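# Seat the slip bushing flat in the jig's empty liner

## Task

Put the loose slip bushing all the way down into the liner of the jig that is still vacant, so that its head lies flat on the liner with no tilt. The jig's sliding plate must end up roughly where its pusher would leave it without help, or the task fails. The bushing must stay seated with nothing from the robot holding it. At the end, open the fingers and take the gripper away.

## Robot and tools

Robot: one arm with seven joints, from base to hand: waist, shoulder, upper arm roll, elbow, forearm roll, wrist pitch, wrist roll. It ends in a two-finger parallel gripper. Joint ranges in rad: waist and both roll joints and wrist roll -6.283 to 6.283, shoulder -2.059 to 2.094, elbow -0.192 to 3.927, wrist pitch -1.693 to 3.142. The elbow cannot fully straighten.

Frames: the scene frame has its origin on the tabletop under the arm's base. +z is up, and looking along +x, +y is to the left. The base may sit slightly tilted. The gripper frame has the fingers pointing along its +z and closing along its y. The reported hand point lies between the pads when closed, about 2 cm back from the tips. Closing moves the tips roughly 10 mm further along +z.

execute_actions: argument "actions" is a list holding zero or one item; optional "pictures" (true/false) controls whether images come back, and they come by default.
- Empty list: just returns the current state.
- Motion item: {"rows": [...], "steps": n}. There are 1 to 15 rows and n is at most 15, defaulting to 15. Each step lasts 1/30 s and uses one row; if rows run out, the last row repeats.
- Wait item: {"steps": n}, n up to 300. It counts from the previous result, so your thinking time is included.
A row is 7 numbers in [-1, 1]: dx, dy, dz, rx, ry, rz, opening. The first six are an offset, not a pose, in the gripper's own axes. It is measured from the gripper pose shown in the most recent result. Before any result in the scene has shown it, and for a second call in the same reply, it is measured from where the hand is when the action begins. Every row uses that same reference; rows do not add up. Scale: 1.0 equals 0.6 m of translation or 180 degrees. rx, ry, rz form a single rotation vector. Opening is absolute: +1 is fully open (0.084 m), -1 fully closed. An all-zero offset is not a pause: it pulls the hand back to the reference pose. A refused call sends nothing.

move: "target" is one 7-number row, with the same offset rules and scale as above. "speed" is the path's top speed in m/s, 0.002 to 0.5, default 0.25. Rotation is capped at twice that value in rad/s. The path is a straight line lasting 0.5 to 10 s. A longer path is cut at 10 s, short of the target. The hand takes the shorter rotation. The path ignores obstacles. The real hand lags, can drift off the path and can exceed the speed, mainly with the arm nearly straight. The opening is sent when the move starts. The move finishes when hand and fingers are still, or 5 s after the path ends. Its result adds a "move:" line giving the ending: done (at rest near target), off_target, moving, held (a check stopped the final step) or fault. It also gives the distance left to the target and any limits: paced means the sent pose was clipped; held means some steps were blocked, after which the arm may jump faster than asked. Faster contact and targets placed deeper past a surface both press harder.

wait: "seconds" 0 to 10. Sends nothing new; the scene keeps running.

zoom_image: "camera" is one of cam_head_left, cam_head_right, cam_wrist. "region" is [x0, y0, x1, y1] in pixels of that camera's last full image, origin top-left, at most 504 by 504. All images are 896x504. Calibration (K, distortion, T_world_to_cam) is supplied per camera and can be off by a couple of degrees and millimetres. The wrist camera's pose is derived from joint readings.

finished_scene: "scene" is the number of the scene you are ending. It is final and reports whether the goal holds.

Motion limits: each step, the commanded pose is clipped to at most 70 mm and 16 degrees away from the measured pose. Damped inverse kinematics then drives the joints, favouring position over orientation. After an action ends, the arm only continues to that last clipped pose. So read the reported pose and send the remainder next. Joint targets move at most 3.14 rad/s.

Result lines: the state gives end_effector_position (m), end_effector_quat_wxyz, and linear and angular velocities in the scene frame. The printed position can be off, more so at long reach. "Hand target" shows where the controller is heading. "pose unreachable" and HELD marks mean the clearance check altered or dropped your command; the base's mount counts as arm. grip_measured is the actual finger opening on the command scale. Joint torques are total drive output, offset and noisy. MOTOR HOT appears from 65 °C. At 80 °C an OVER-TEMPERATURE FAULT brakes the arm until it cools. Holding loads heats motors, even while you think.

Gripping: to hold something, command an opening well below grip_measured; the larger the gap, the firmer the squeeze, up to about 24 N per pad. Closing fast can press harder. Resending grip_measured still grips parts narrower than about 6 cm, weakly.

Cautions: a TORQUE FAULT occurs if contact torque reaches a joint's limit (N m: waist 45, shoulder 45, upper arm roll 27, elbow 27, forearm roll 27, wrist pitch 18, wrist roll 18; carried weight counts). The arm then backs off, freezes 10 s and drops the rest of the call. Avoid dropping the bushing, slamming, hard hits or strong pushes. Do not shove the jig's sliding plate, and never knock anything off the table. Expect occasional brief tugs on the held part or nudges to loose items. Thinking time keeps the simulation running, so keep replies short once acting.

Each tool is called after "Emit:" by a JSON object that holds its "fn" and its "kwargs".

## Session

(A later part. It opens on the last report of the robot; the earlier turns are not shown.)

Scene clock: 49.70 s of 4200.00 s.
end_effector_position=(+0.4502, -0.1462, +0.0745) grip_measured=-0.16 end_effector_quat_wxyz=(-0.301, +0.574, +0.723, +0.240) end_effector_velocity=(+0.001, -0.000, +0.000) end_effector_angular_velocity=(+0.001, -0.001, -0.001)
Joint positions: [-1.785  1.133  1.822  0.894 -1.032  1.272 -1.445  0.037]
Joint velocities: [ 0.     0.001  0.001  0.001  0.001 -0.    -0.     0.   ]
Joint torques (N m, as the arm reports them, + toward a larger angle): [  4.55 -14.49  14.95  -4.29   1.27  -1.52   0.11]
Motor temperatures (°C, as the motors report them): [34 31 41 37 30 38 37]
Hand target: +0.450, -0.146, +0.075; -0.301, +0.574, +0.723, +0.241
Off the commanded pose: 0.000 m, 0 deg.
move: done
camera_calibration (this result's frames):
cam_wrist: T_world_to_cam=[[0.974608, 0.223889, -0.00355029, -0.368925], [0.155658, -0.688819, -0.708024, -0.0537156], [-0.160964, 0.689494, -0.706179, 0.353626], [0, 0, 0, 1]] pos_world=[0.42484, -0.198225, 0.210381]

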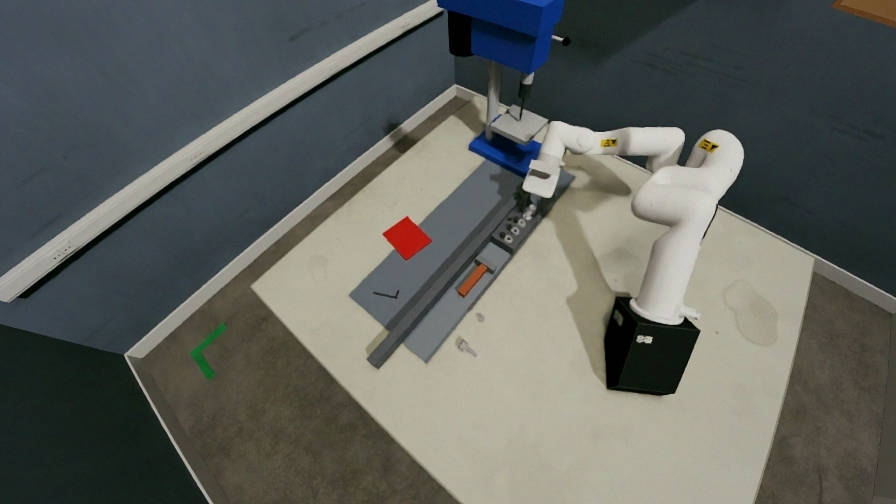

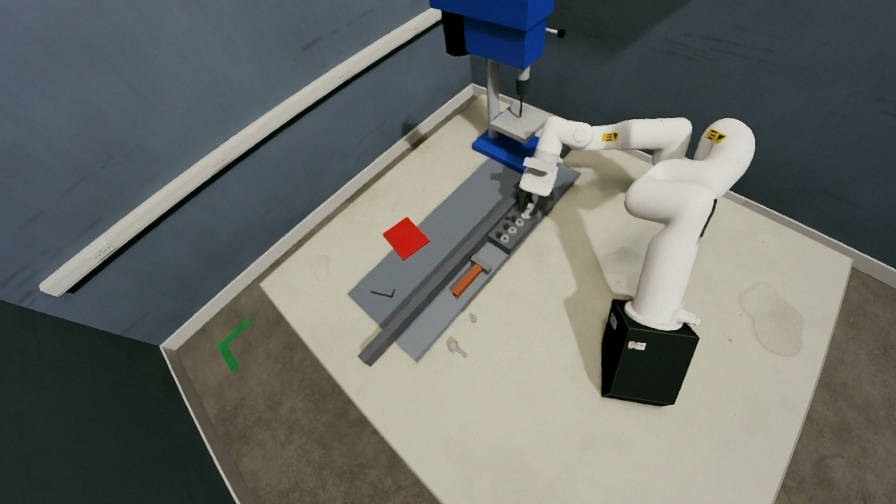

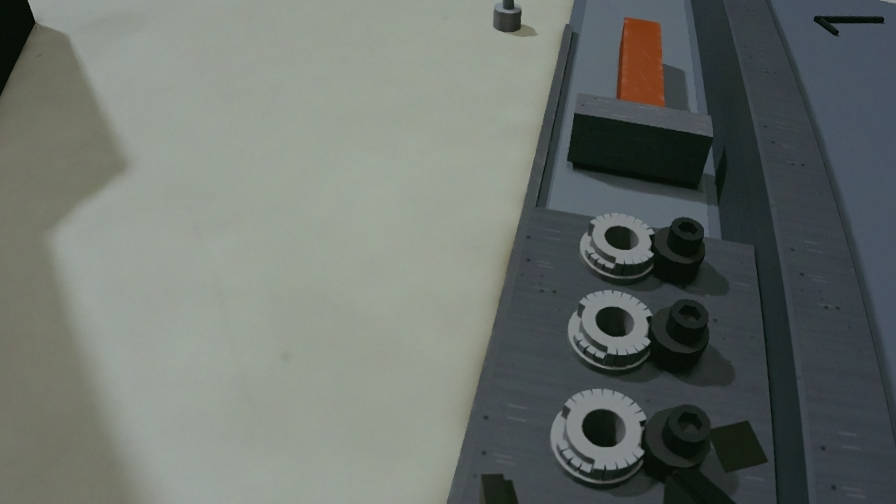

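Emit:
{"fn": "move", "kwargs": {"target": [0,-0.003,0,0,0,0,-0.6], "speed": 0.005}}

Emit:
{"fn": "zoom_image", "kwargs": {"camera": "cam_head_left", "region": [510, 190, 550, 230]}}

Emit:
{"fn": "zoom_image", "kwargs": {"camera": "cam_head_right", "region": [510, 190, 550, 230]}}

Scene clock: 51.63 s of 4200.00 s.
end_effector_position=(+0.4490, -0.1468, +0.0748) grip_measured=-0.44 end_effector_quat_wxyz=(-0.301, +0.574, +0.723, +0.241) end_effector_velocity=(-0.001, +0.000, +0.000) end_effector_angular_velocity=(-0.001, +0.002, +0.003)
Joint positions: [-1.791  1.135  1.824  0.889 -1.032  1.271 -1.446  0.025]
Joint velocities: [-0.001 -0.001  0.    -0.002  0.001  0.002 -0.    -0.   ]
Joint torques (N m, as the arm reports them, + toward a larger angle): [  3.58 -14.8   13.73  -5.91   2.03   0.12   0.38]
Motor temperatures (°C, as the motors report them): [34 31 41 37 30 38 37]
Hand target: +0.448, -0.147, +0.075; -0.301, +0.574, +0.723, +0.240
Off the commanded pose: 0.001 m, 0 deg.
move: done
camera_calibration (this result's frames):
cam_wrist: T_world_to_cam=[[0.974813, 0.223014, -0.00227728, -0.367939], [0.155964, -0.688957, -0.707823, -0.0539175], [-0.159424, 0.68964, -0.706386, 0.353351], [0, 0, 0, 1]] pos_world=[0.423413, -0.198776, 0.2106]

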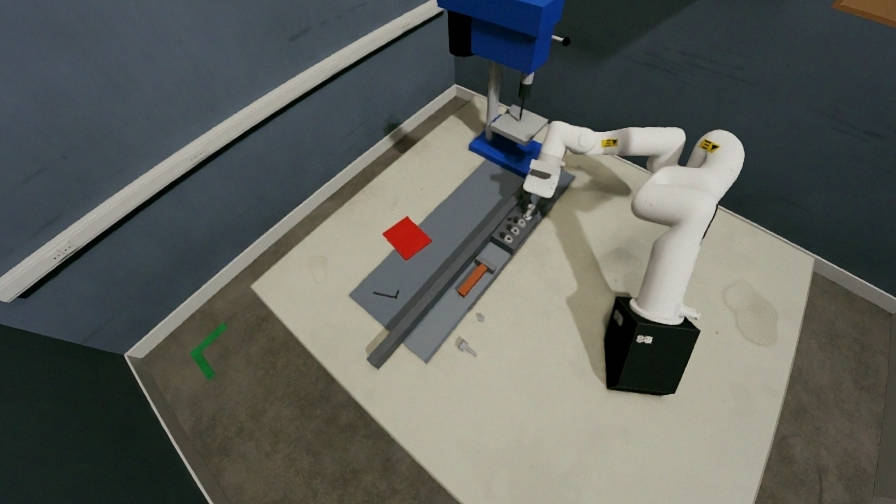

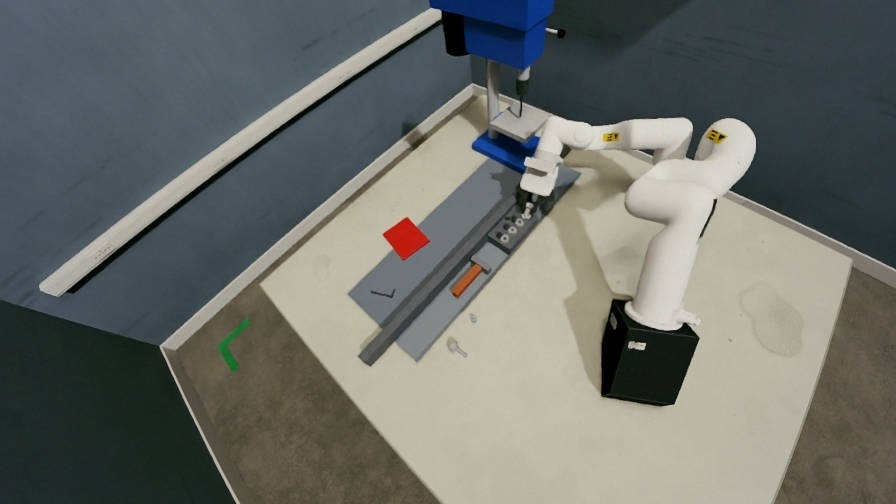

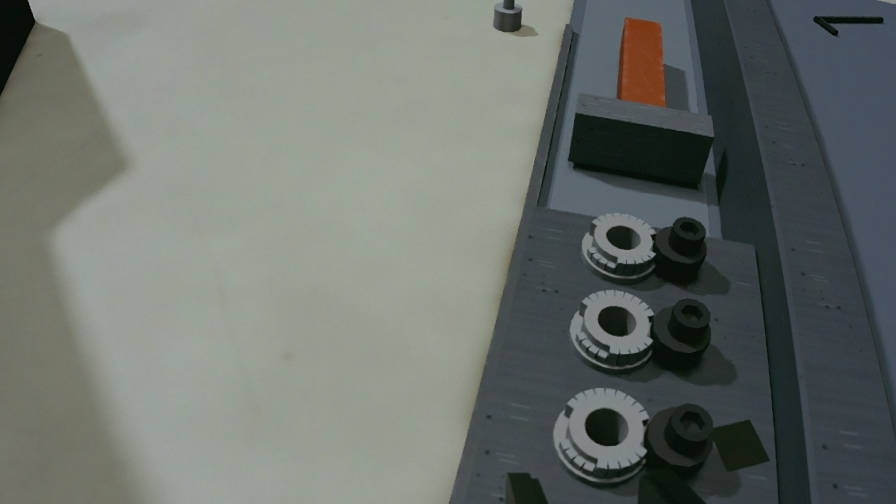

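Region (510, 190, 550, 230) of cam_head_left's 896x504 image, scaled by 12.600, with more detail than that image has.

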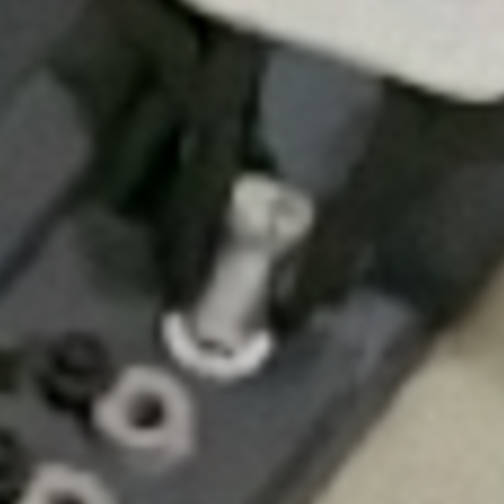

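Region (510, 190, 550, 230) of cam_head_right's 896x504 image, scaled by 12.600, with more detail than that image has.

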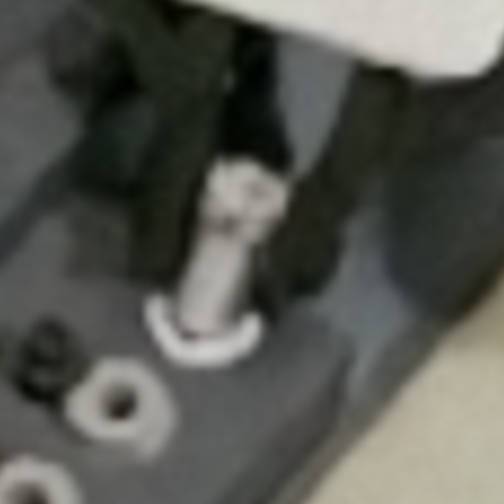

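Emit:
{"fn": "move", "kwargs": {"target": [0.0153,0,0.0083,0,-0.078,0,-0.6], "speed": 0.02}}

Emit:
{"fn": "zoom_image", "kwargs": {"camera": "cam_head_left", "region": [510, 190, 550, 230]}}

Emit:
{"fn": "zoom_image", "kwargs": {"camera": "cam_head_right", "region": [510, 190, 550, 230]}}

Scene clock: 59.17 s of 4200.00 s.
end_effector_position=(+0.4464, -0.1370, +0.0776) grip_measured=-0.45 end_effector_quat_wxyz=(-0.210, +0.599, +0.754, +0.169) end_effector_velocity=(+0.001, -0.001, -0.000) end_effector_angular_velocity=(-0.001, -0.000, -0.004)
Joint positions: [-1.815  1.012  1.876  0.758 -1.204  1.212 -1.252  0.025]
Joint velocities: [-0.001  0.001  0.     0.001 -0.002 -0.001  0.002  0.   ]
Joint torques (N m, as the arm reports them, + toward a larger angle): [  4.52 -12.28  13.37  -3.28   1.25  -1.07   0.25]
Motor temperatures (°C, as the motors report them): [34 31 41 37 30 38 37]
Hand target: +0.447, -0.137, +0.078; -0.210, +0.599, +0.754, +0.169
Off the commanded pose: 0.000 m, 0 deg.
move: done
camera_calibration (this result's frames):
cam_wrist: T_world_to_cam=[[0.975135, 0.221601, -0.00201627, -0.368002], [0.188903, -0.835942, -0.515284, -0.0945754], [-0.115873, 0.50209, -0.857017, 0.314726], [0, 0, 0, 1]] pos_world=[0.413186, -0.155531, 0.220251]

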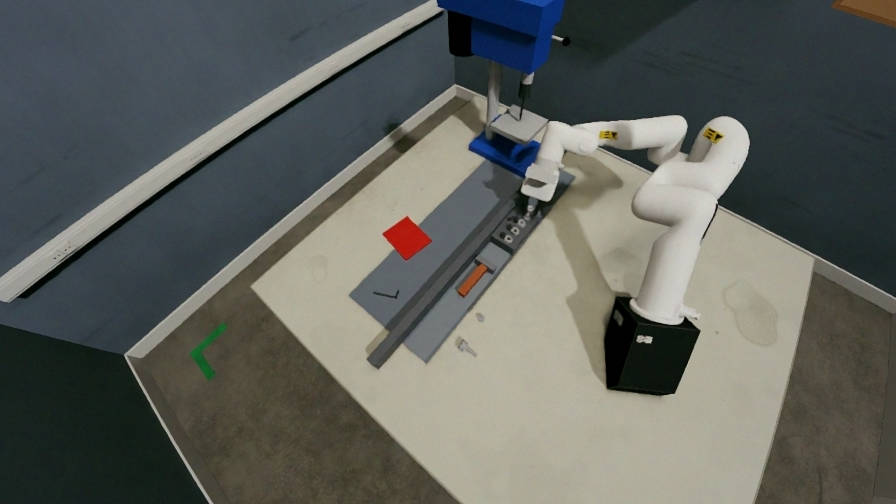

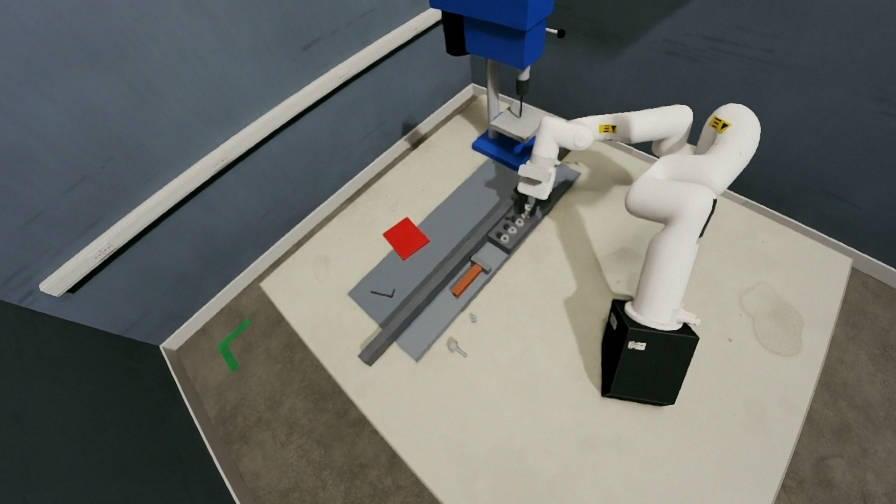

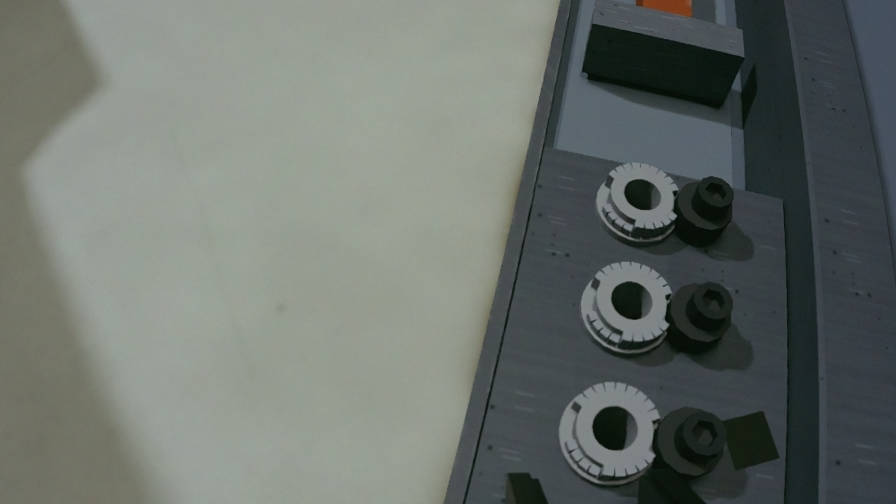

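Region (510, 190, 550, 230) of cam_head_left's 896x504 image, scaled by 12.600, with more detail than that image has.

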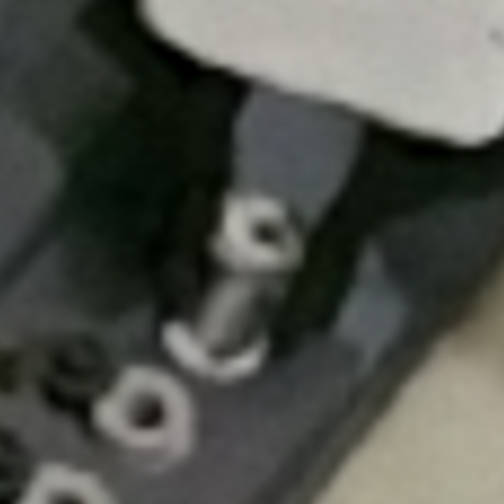

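Region (510, 190, 550, 230) of cam_head_right's 896x504 image, scaled by 12.600, with more detail than that image has.

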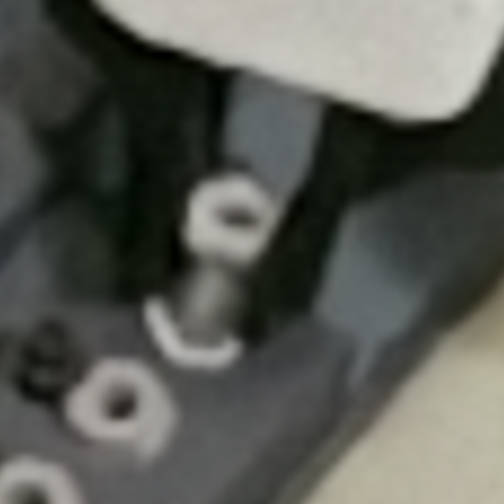

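Emit:
{"fn": "move", "kwargs": {"target": [-0.003,0.0052,0.006,0,0,0,-0.6], "speed": 0.006}}

Emit:
{"fn": "zoom_image", "kwargs": {"camera": "cam_head_left", "region": [510, 190, 550, 230]}}

Emit:
{"fn": "zoom_image", "kwargs": {"camera": "cam_head_right", "region": [510, 190, 550, 230]}}

Scene clock: 61.40 s of 4200.00 s.
end_effector_position=(+0.4498, -0.1359, +0.0740) grip_measured=-0.45 end_effector_quat_wxyz=(-0.210, +0.599, +0.754, +0.169) end_effector_velocity=(-0.000, +0.000, -0.000) end_effector_angular_velocity=(+0.000, +0.001, +0.001)
Joint positions: [-1.799  1.008  1.859  0.77  -1.211  1.205 -1.252  0.024]
Joint velocities: [ 0.001 -0.001 -0.002 -0.     0.    -0.    -0.    -0.   ]
Joint torques (N m, as the arm reports them, + toward a larger angle): [  3.12 -13.26   9.76   0.54  -1.97  -1.38   0.16]
Motor temperatures (°C, as the motors report them): [34 31 41 37 30 38 37]
Hand target: +0.449, -0.136, +0.074; -0.210, +0.599, +0.754, +0.169
Off the commanded pose: 0.001 m, 0 deg.
move: done
camera_calibration (this result's frames):
cam_wrist: T_world_to_cam=[[0.97516, 0.221498, -0.000852977, -0.371596], [0.189402, -0.835838, -0.515269, -0.0963487], [-0.114844, 0.502309, -0.857028, 0.311063], [0, 0, 0, 1]] pos_world=[0.416338, -0.154474, 0.216627]

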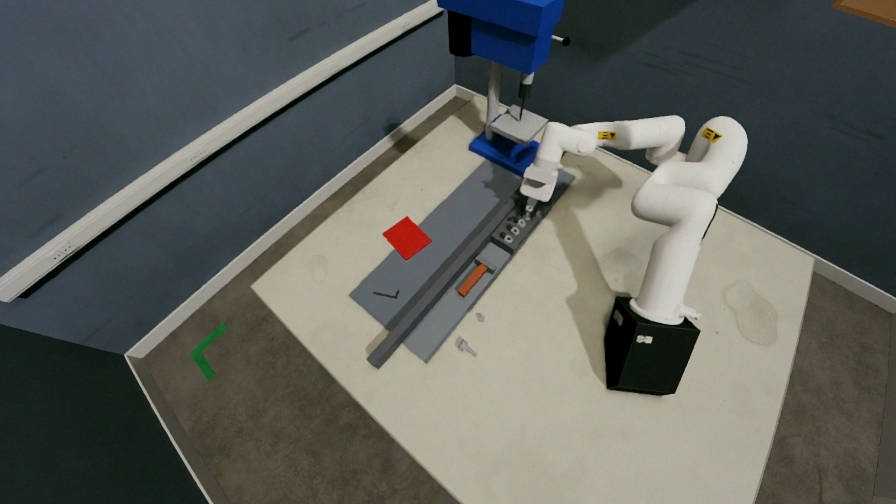

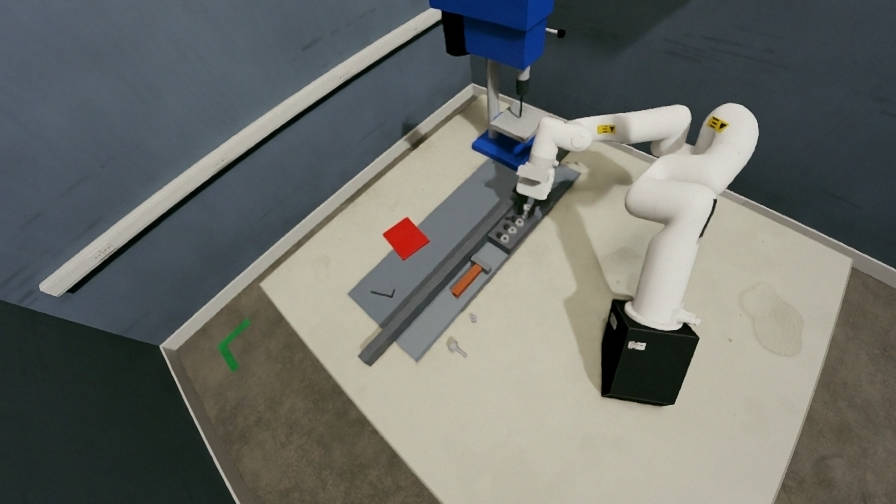

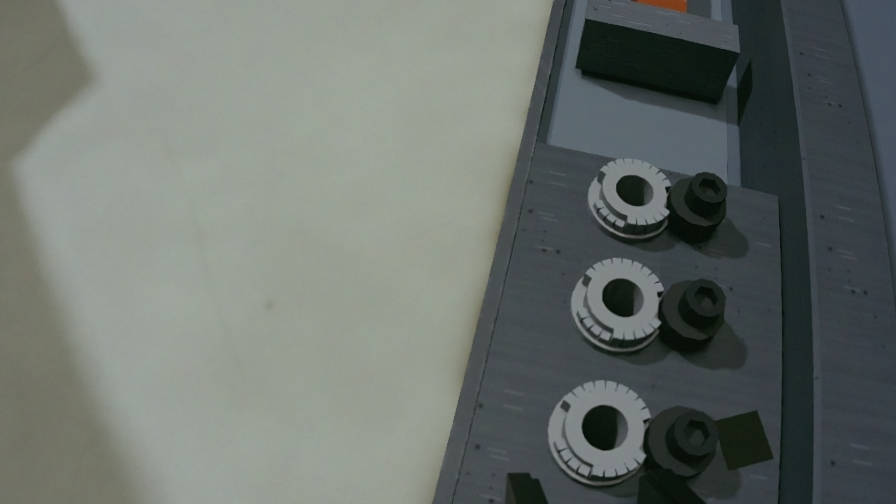

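Region (510, 190, 550, 230) of cam_head_left's 896x504 image, scaled by 12.600, with more detail than that image has.

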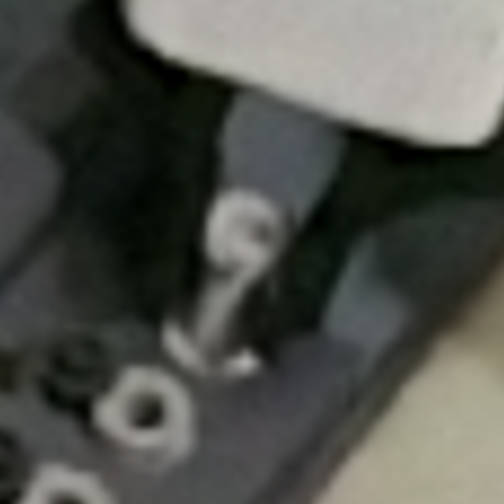

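Region (510, 190, 550, 230) of cam_head_right's 896x504 image, scaled by 12.600, with more detail than that image has.

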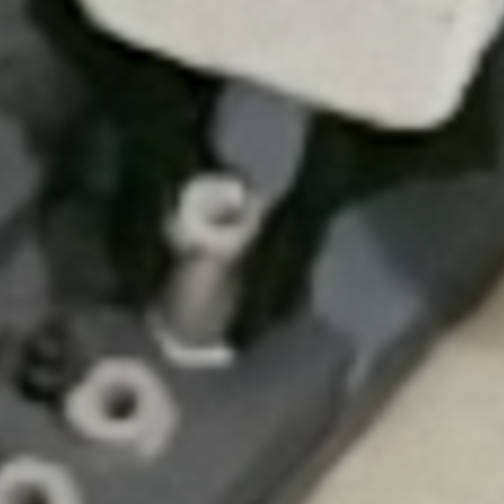

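Emit:
{"fn": "move", "kwargs": {"target": [0.026,0,-0.043,0,0,0,-0.6], "speed": 0.05}}

Emit:
{"fn": "zoom_image", "kwargs": {"camera": "cam_head_left", "region": [505, 180, 555, 230]}}

Emit:
{"fn": "zoom_image", "kwargs": {"camera": "cam_head_right", "region": [505, 180, 555, 230]}}

Scene clock: 63.43 s of 4200.00 s.
end_effector_position=(+0.4495, -0.1360, +0.1039) grip_measured=-0.45 end_effector_quat_wxyz=(-0.210, +0.599, +0.754, +0.169) end_effector_velocity=(-0.000, -0.000, +0.000) end_effector_angular_velocity=(-0.001, +0.002, +0.000)
Joint positions: [-1.821  1.005  1.951  0.754 -1.152  1.251 -1.233  0.024]
Joint velocities: [-0.    -0.001  0.001  0.001  0.002  0.002  0.    -0.   ]
Joint torques (N m, as the arm reports them, + toward a larger angle): [  5.37 -12.08  14.81  -1.29   1.03  -1.92   0.16]
Motor temperatures (°C, as the motors report them): [34 31 41 37 30 38 37]
Hand target: +0.450, -0.136, +0.104; -0.210, +0.599, +0.754, +0.169
Off the commanded pose: 0.000 m, 0 deg.
move: done
camera_calibration (this result's frames):
cam_wrist: T_world_to_cam=[[0.975148, 0.221553, -0.00126196, -0.371208], [0.189241, -0.835865, -0.515284, -0.0808912], [-0.115217, 0.502239, -0.857018, 0.336857], [0, 0, 0, 1]] pos_world=[0.416102, -0.154555, 0.246542]

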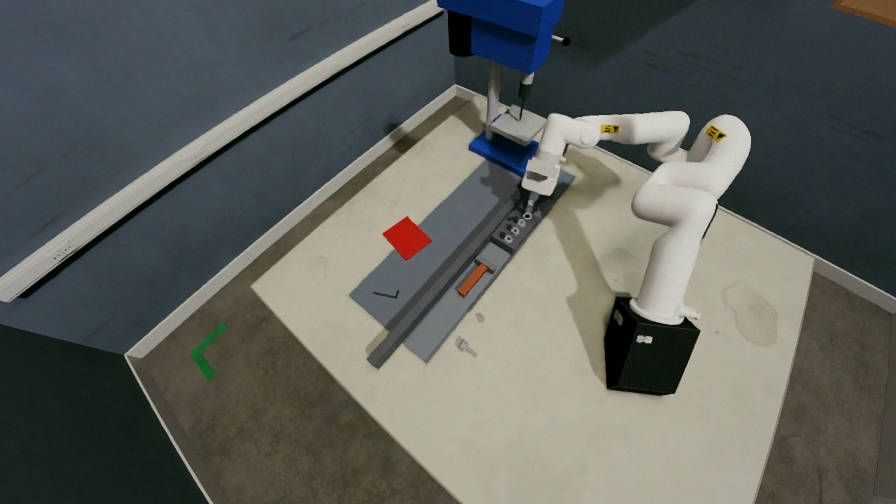

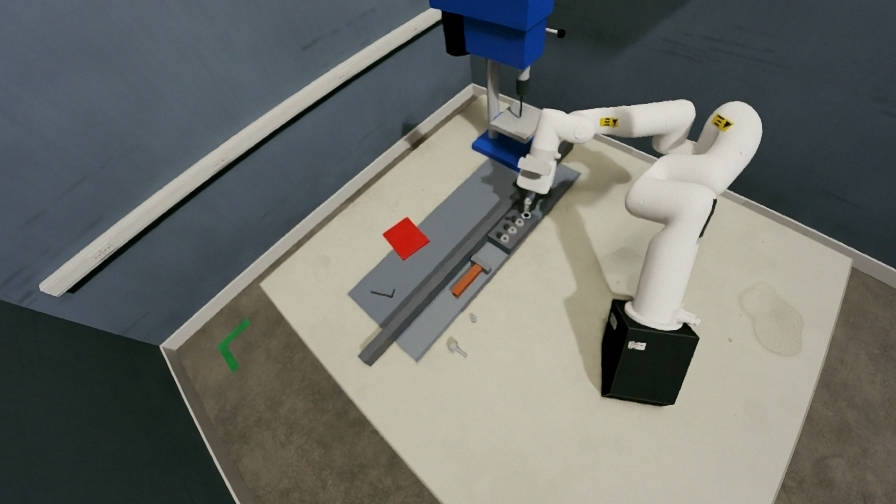

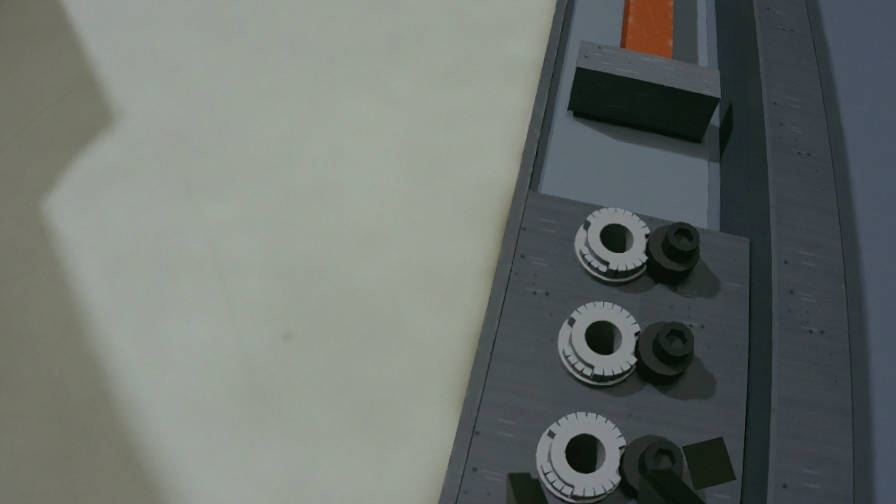

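Region (505, 180, 555, 230) of cam_head_left's 896x504 image, scaled by 10.080, with more detail than that image has.

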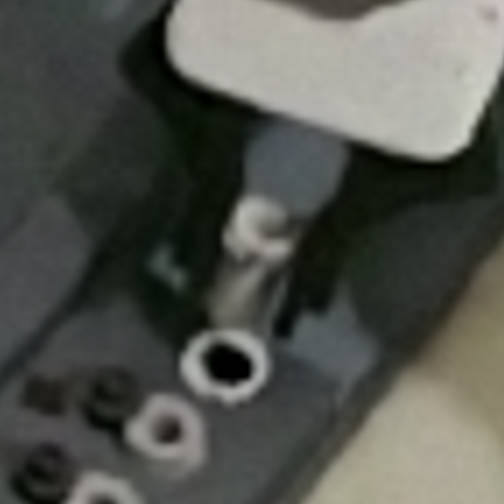

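Region (505, 180, 555, 230) of cam_head_right's 896x504 image, scaled by 10.080, with more detail than that image has.

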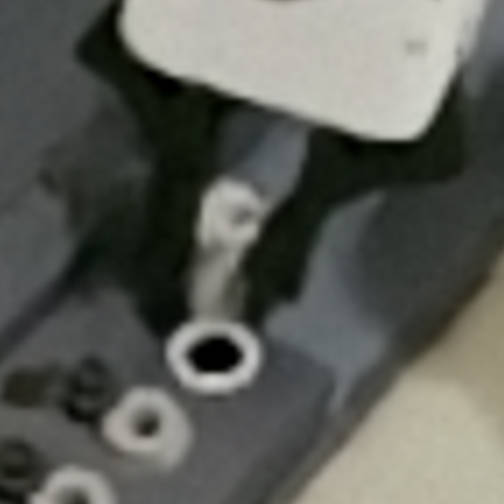

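Emit:
{"fn": "move", "kwargs": {"target": [0.09,-0.198,0.054,0,0,0,-0.6], "speed": 0.2}}

Emit:
{"fn": "move", "kwargs": {"target": [-0.051,0,0.086,0,0,0,-0.6], "speed": 0.08}}

Emit:
{"fn": "zoom_image", "kwargs": {"camera": "cam_head_left", "region": [530, 200, 610, 280]}}

Emit:
{"fn": "zoom_image", "kwargs": {"camera": "cam_head_right", "region": [530, 200, 610, 280]}}

Scene clock: 65.40 s of 4200.00 s.
end_effector_position=(+0.3198, -0.1015, +0.1034) grip_measured=-0.45 end_effector_quat_wxyz=(-0.210, +0.599, +0.754, +0.169) end_effector_velocity=(-0.002, +0.001, +0.000) end_effector_angular_velocity=(+0.002, +0.000, +0.002)
Joint positions: [-2.215  1.232  2.046  0.306 -1.259  1.248 -1.197  0.024]
Joint velocities: [-0.005  0.003  0.    -0.006  0.     0.    -0.002  0.   ]
Joint torques (N m, as the arm reports them, + toward a larger angle): [ 0.52 -5.68  9.98 -3.25  1.01 -2.01  0.18]
Motor temperatures (°C, as the motors report them): [34 31 41 37 30 38 37]
Hand target: +0.319, -0.101, +0.103; -0.210, +0.599, +0.754, +0.169
Off the commanded pose: 0.001 m, 0 deg.
move: done
camera_calibration (this result's frames):
cam_wrist: T_world_to_cam=[[0.97514, 0.221584, -0.0011889, -0.252427], [0.189292, -0.835795, -0.515379, -0.0277406], [-0.115194, 0.502342, -0.856961, 0.304165], [0, 0, 0, 1]] pos_world=[0.28644, -0.120046, 0.24606]

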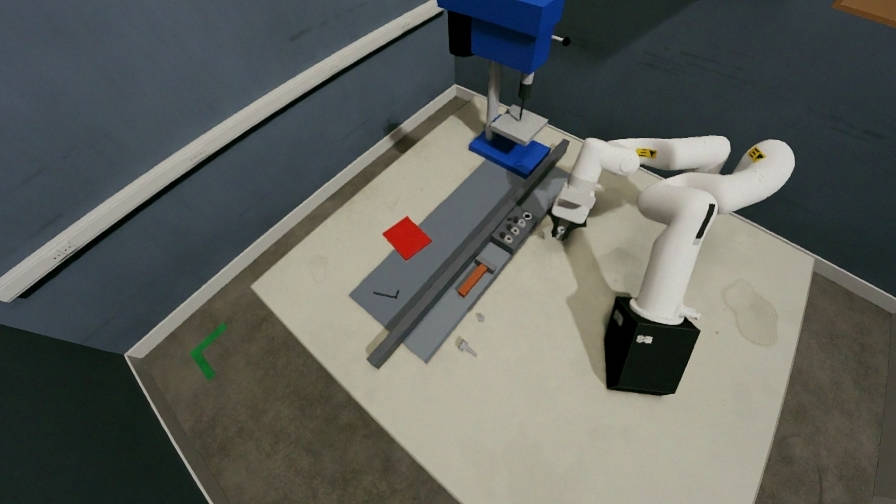

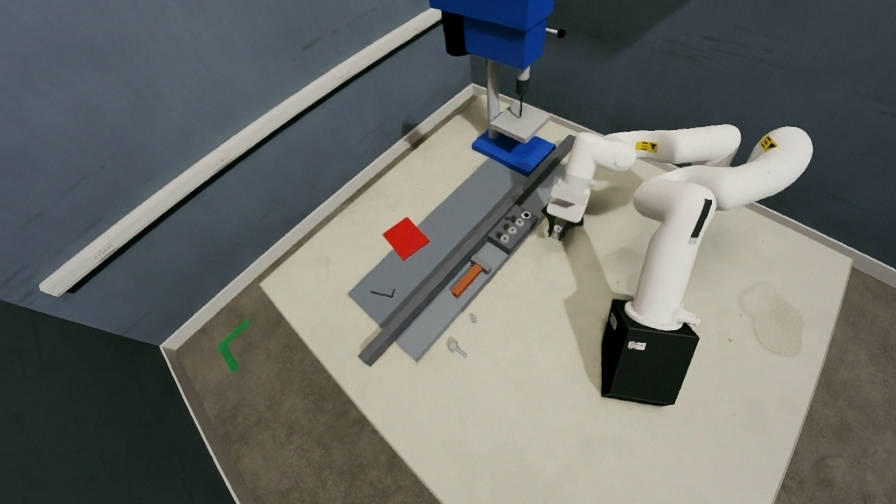

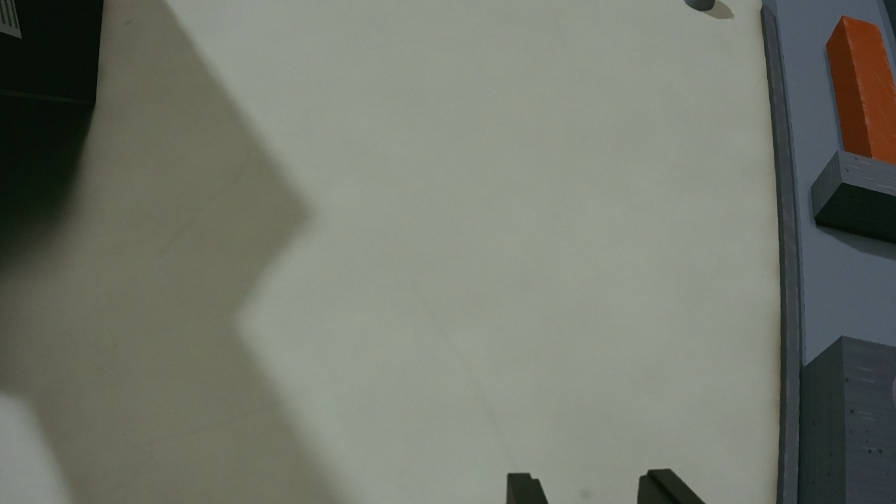

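Scene clock: 66.53 s of 4200.00 s.
end_effector_position=(+0.3202, -0.1009, +0.0437) grip_measured=-0.45 end_effector_quat_wxyz=(-0.210, +0.599, +0.754, +0.169) end_effector_velocity=(+0.000, -0.001, -0.001) end_effector_angular_velocity=(-0.001, +0.001, -0.001)
Joint positions: [-2.165  1.181  1.793  0.366 -1.462  1.142 -1.221  0.024]
Joint velocities: [ 0.001 -0.001 -0.003  0.003 -0.002 -0.001  0.001 -0.   ]
Joint torques (N m, as the arm reports them, + toward a larger angle): [ 0.72 -6.46  9.75 -6.95  0.89 -1.98  0.2 ]
Motor temperatures (°C, as the motors report them): [34 31 41 37 30 38 37]
Hand target: +0.320, -0.101, +0.044; -0.210, +0.599, +0.754, +0.169
Off the commanded pose: 0.000 m, 0 deg.
move: done
camera_calibration (this result's frames):
cam_wrist: T_world_to_cam=[[0.975194, 0.221353, -0.000797172, -0.253054], [0.189287, -0.83578, -0.515405, -0.0580677], [-0.114753, 0.502469, -0.856946, 0.252567], [0, 0, 0, 1]] pos_world=[0.286751, -0.119425, 0.186307]

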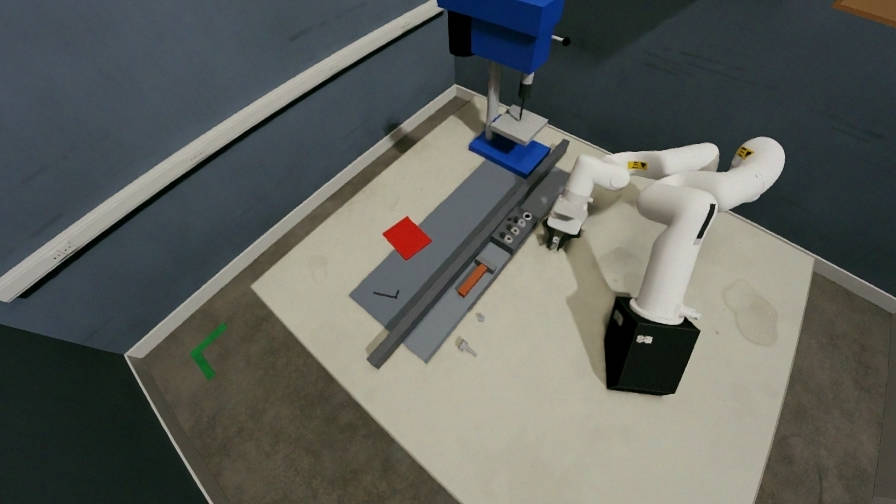

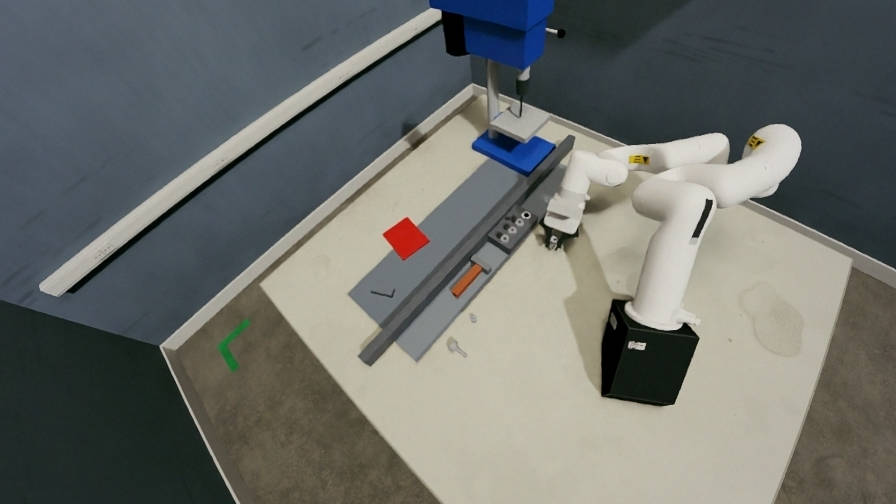

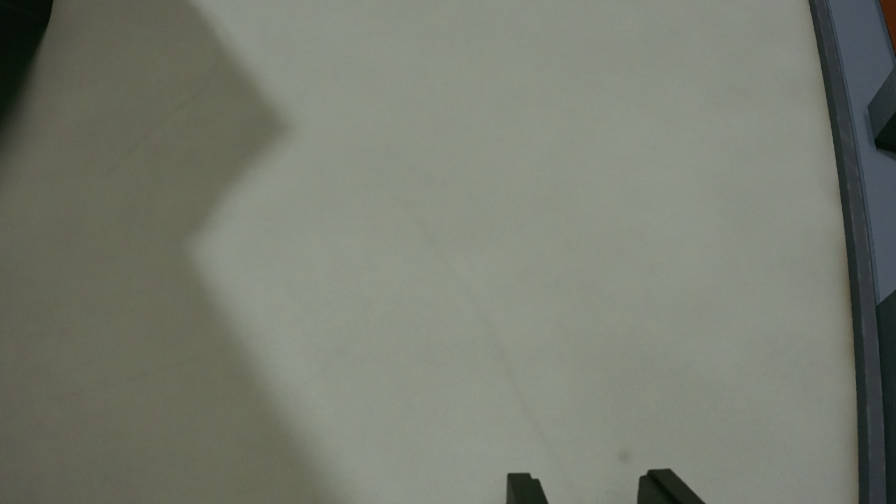

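Region (530, 200, 610, 280) of cam_head_left's 896x504 image, scaled by 6.300, with more detail than that image has.

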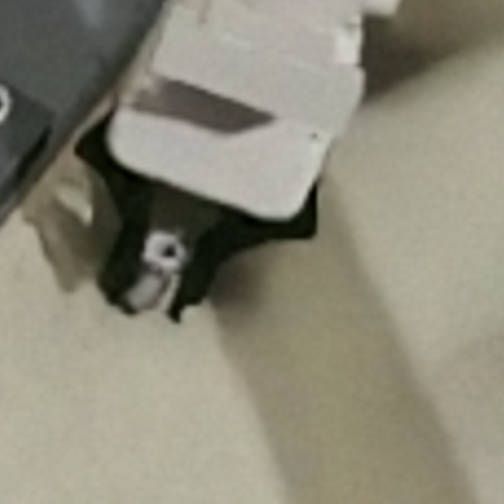

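Region (530, 200, 610, 280) of cam_head_right's 896x504 image, scaled by 6.300, with more detail than that image has.

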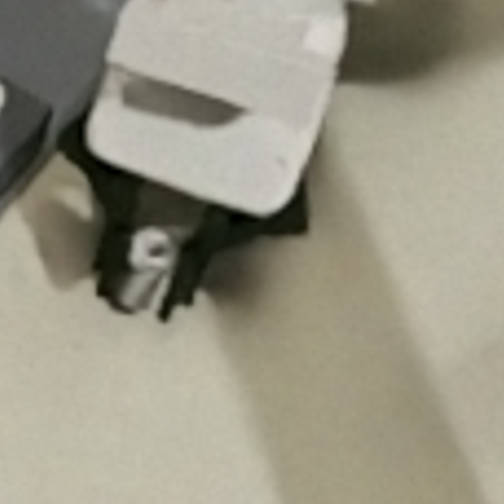

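Emit:
{"fn": "move", "kwargs": {"target": [-0.0077,0,0.0129,0,0,0,-0.6], "speed": 0.01}}

Scene clock: 67.97 s of 4200.00 s.
end_effector_position=(+0.3202, -0.1008, +0.0347) grip_measured=-0.45 end_effector_quat_wxyz=(-0.210, +0.599, +0.754, +0.169) end_effector_velocity=(+0.000, +0.001, +0.000) end_effector_angular_velocity=(+0.002, -0.002, -0.000)
Joint positions: [-2.153  1.177  1.756  0.379 -1.491  1.129 -1.223  0.024]
Joint velocities: [ 0.001  0.002 -0.002  0.    -0.002 -0.001 -0.    -0.   ]
Joint torques (N m, as the arm reports them, + toward a larger angle): [ 0.97 -6.7   9.81 -7.54  0.89 -1.93  0.23]
Motor temperatures (°C, as the motors report them): [34 31 41 37 30 38 37]
Hand target: +0.320, -0.101, +0.035; -0.210, +0.599, +0.754, +0.169
Off the commanded pose: 0.000 m, 0 deg.
move: done
camera_calibration (this result's frames):
cam_wrist: T_world_to_cam=[[0.975203, 0.221311, -0.000784201, -0.253139], [0.189257, -0.835785, -0.515407, -0.0626385], [-0.114721, 0.502478, -0.856945, 0.244853], [0, 0, 0, 1]] pos_world=[0.286806, -0.119363, 0.177343]

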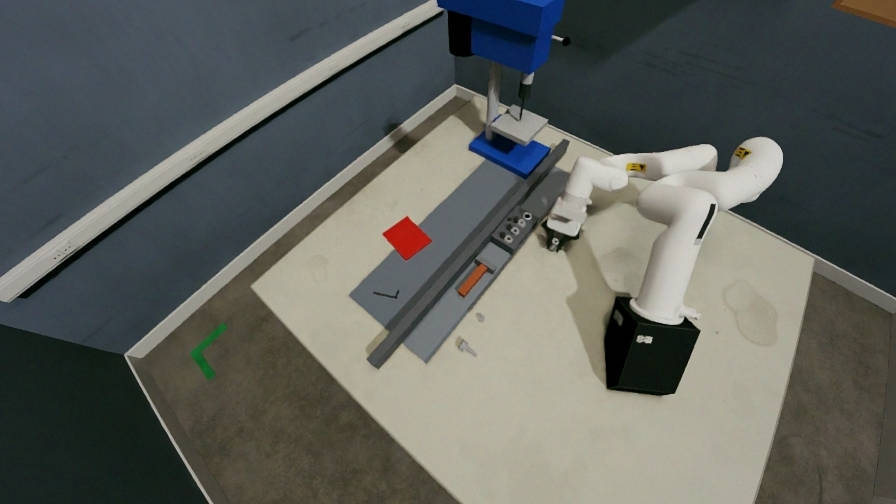

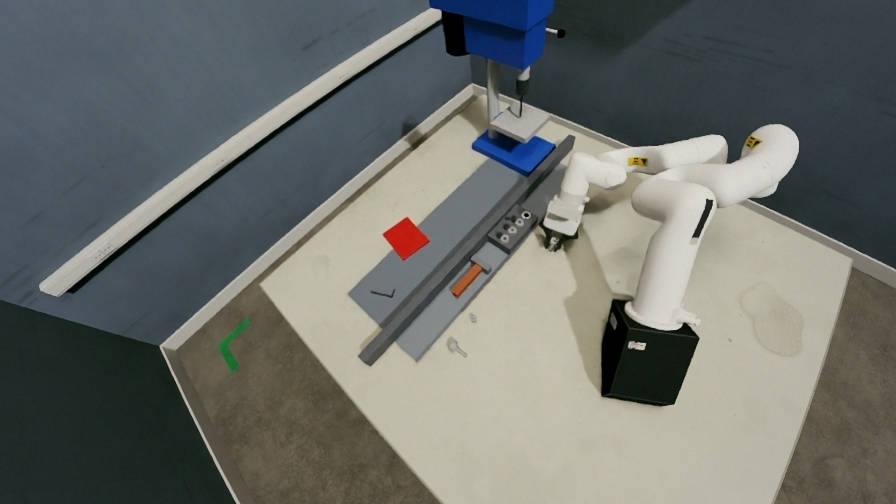

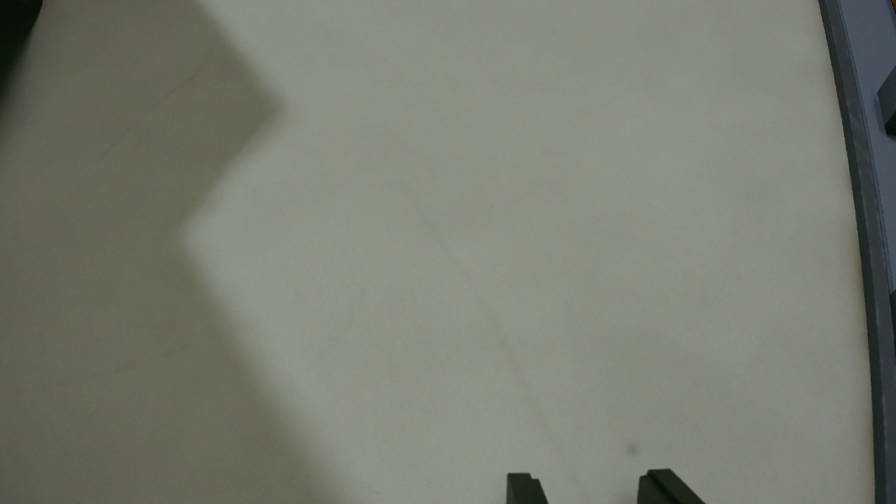

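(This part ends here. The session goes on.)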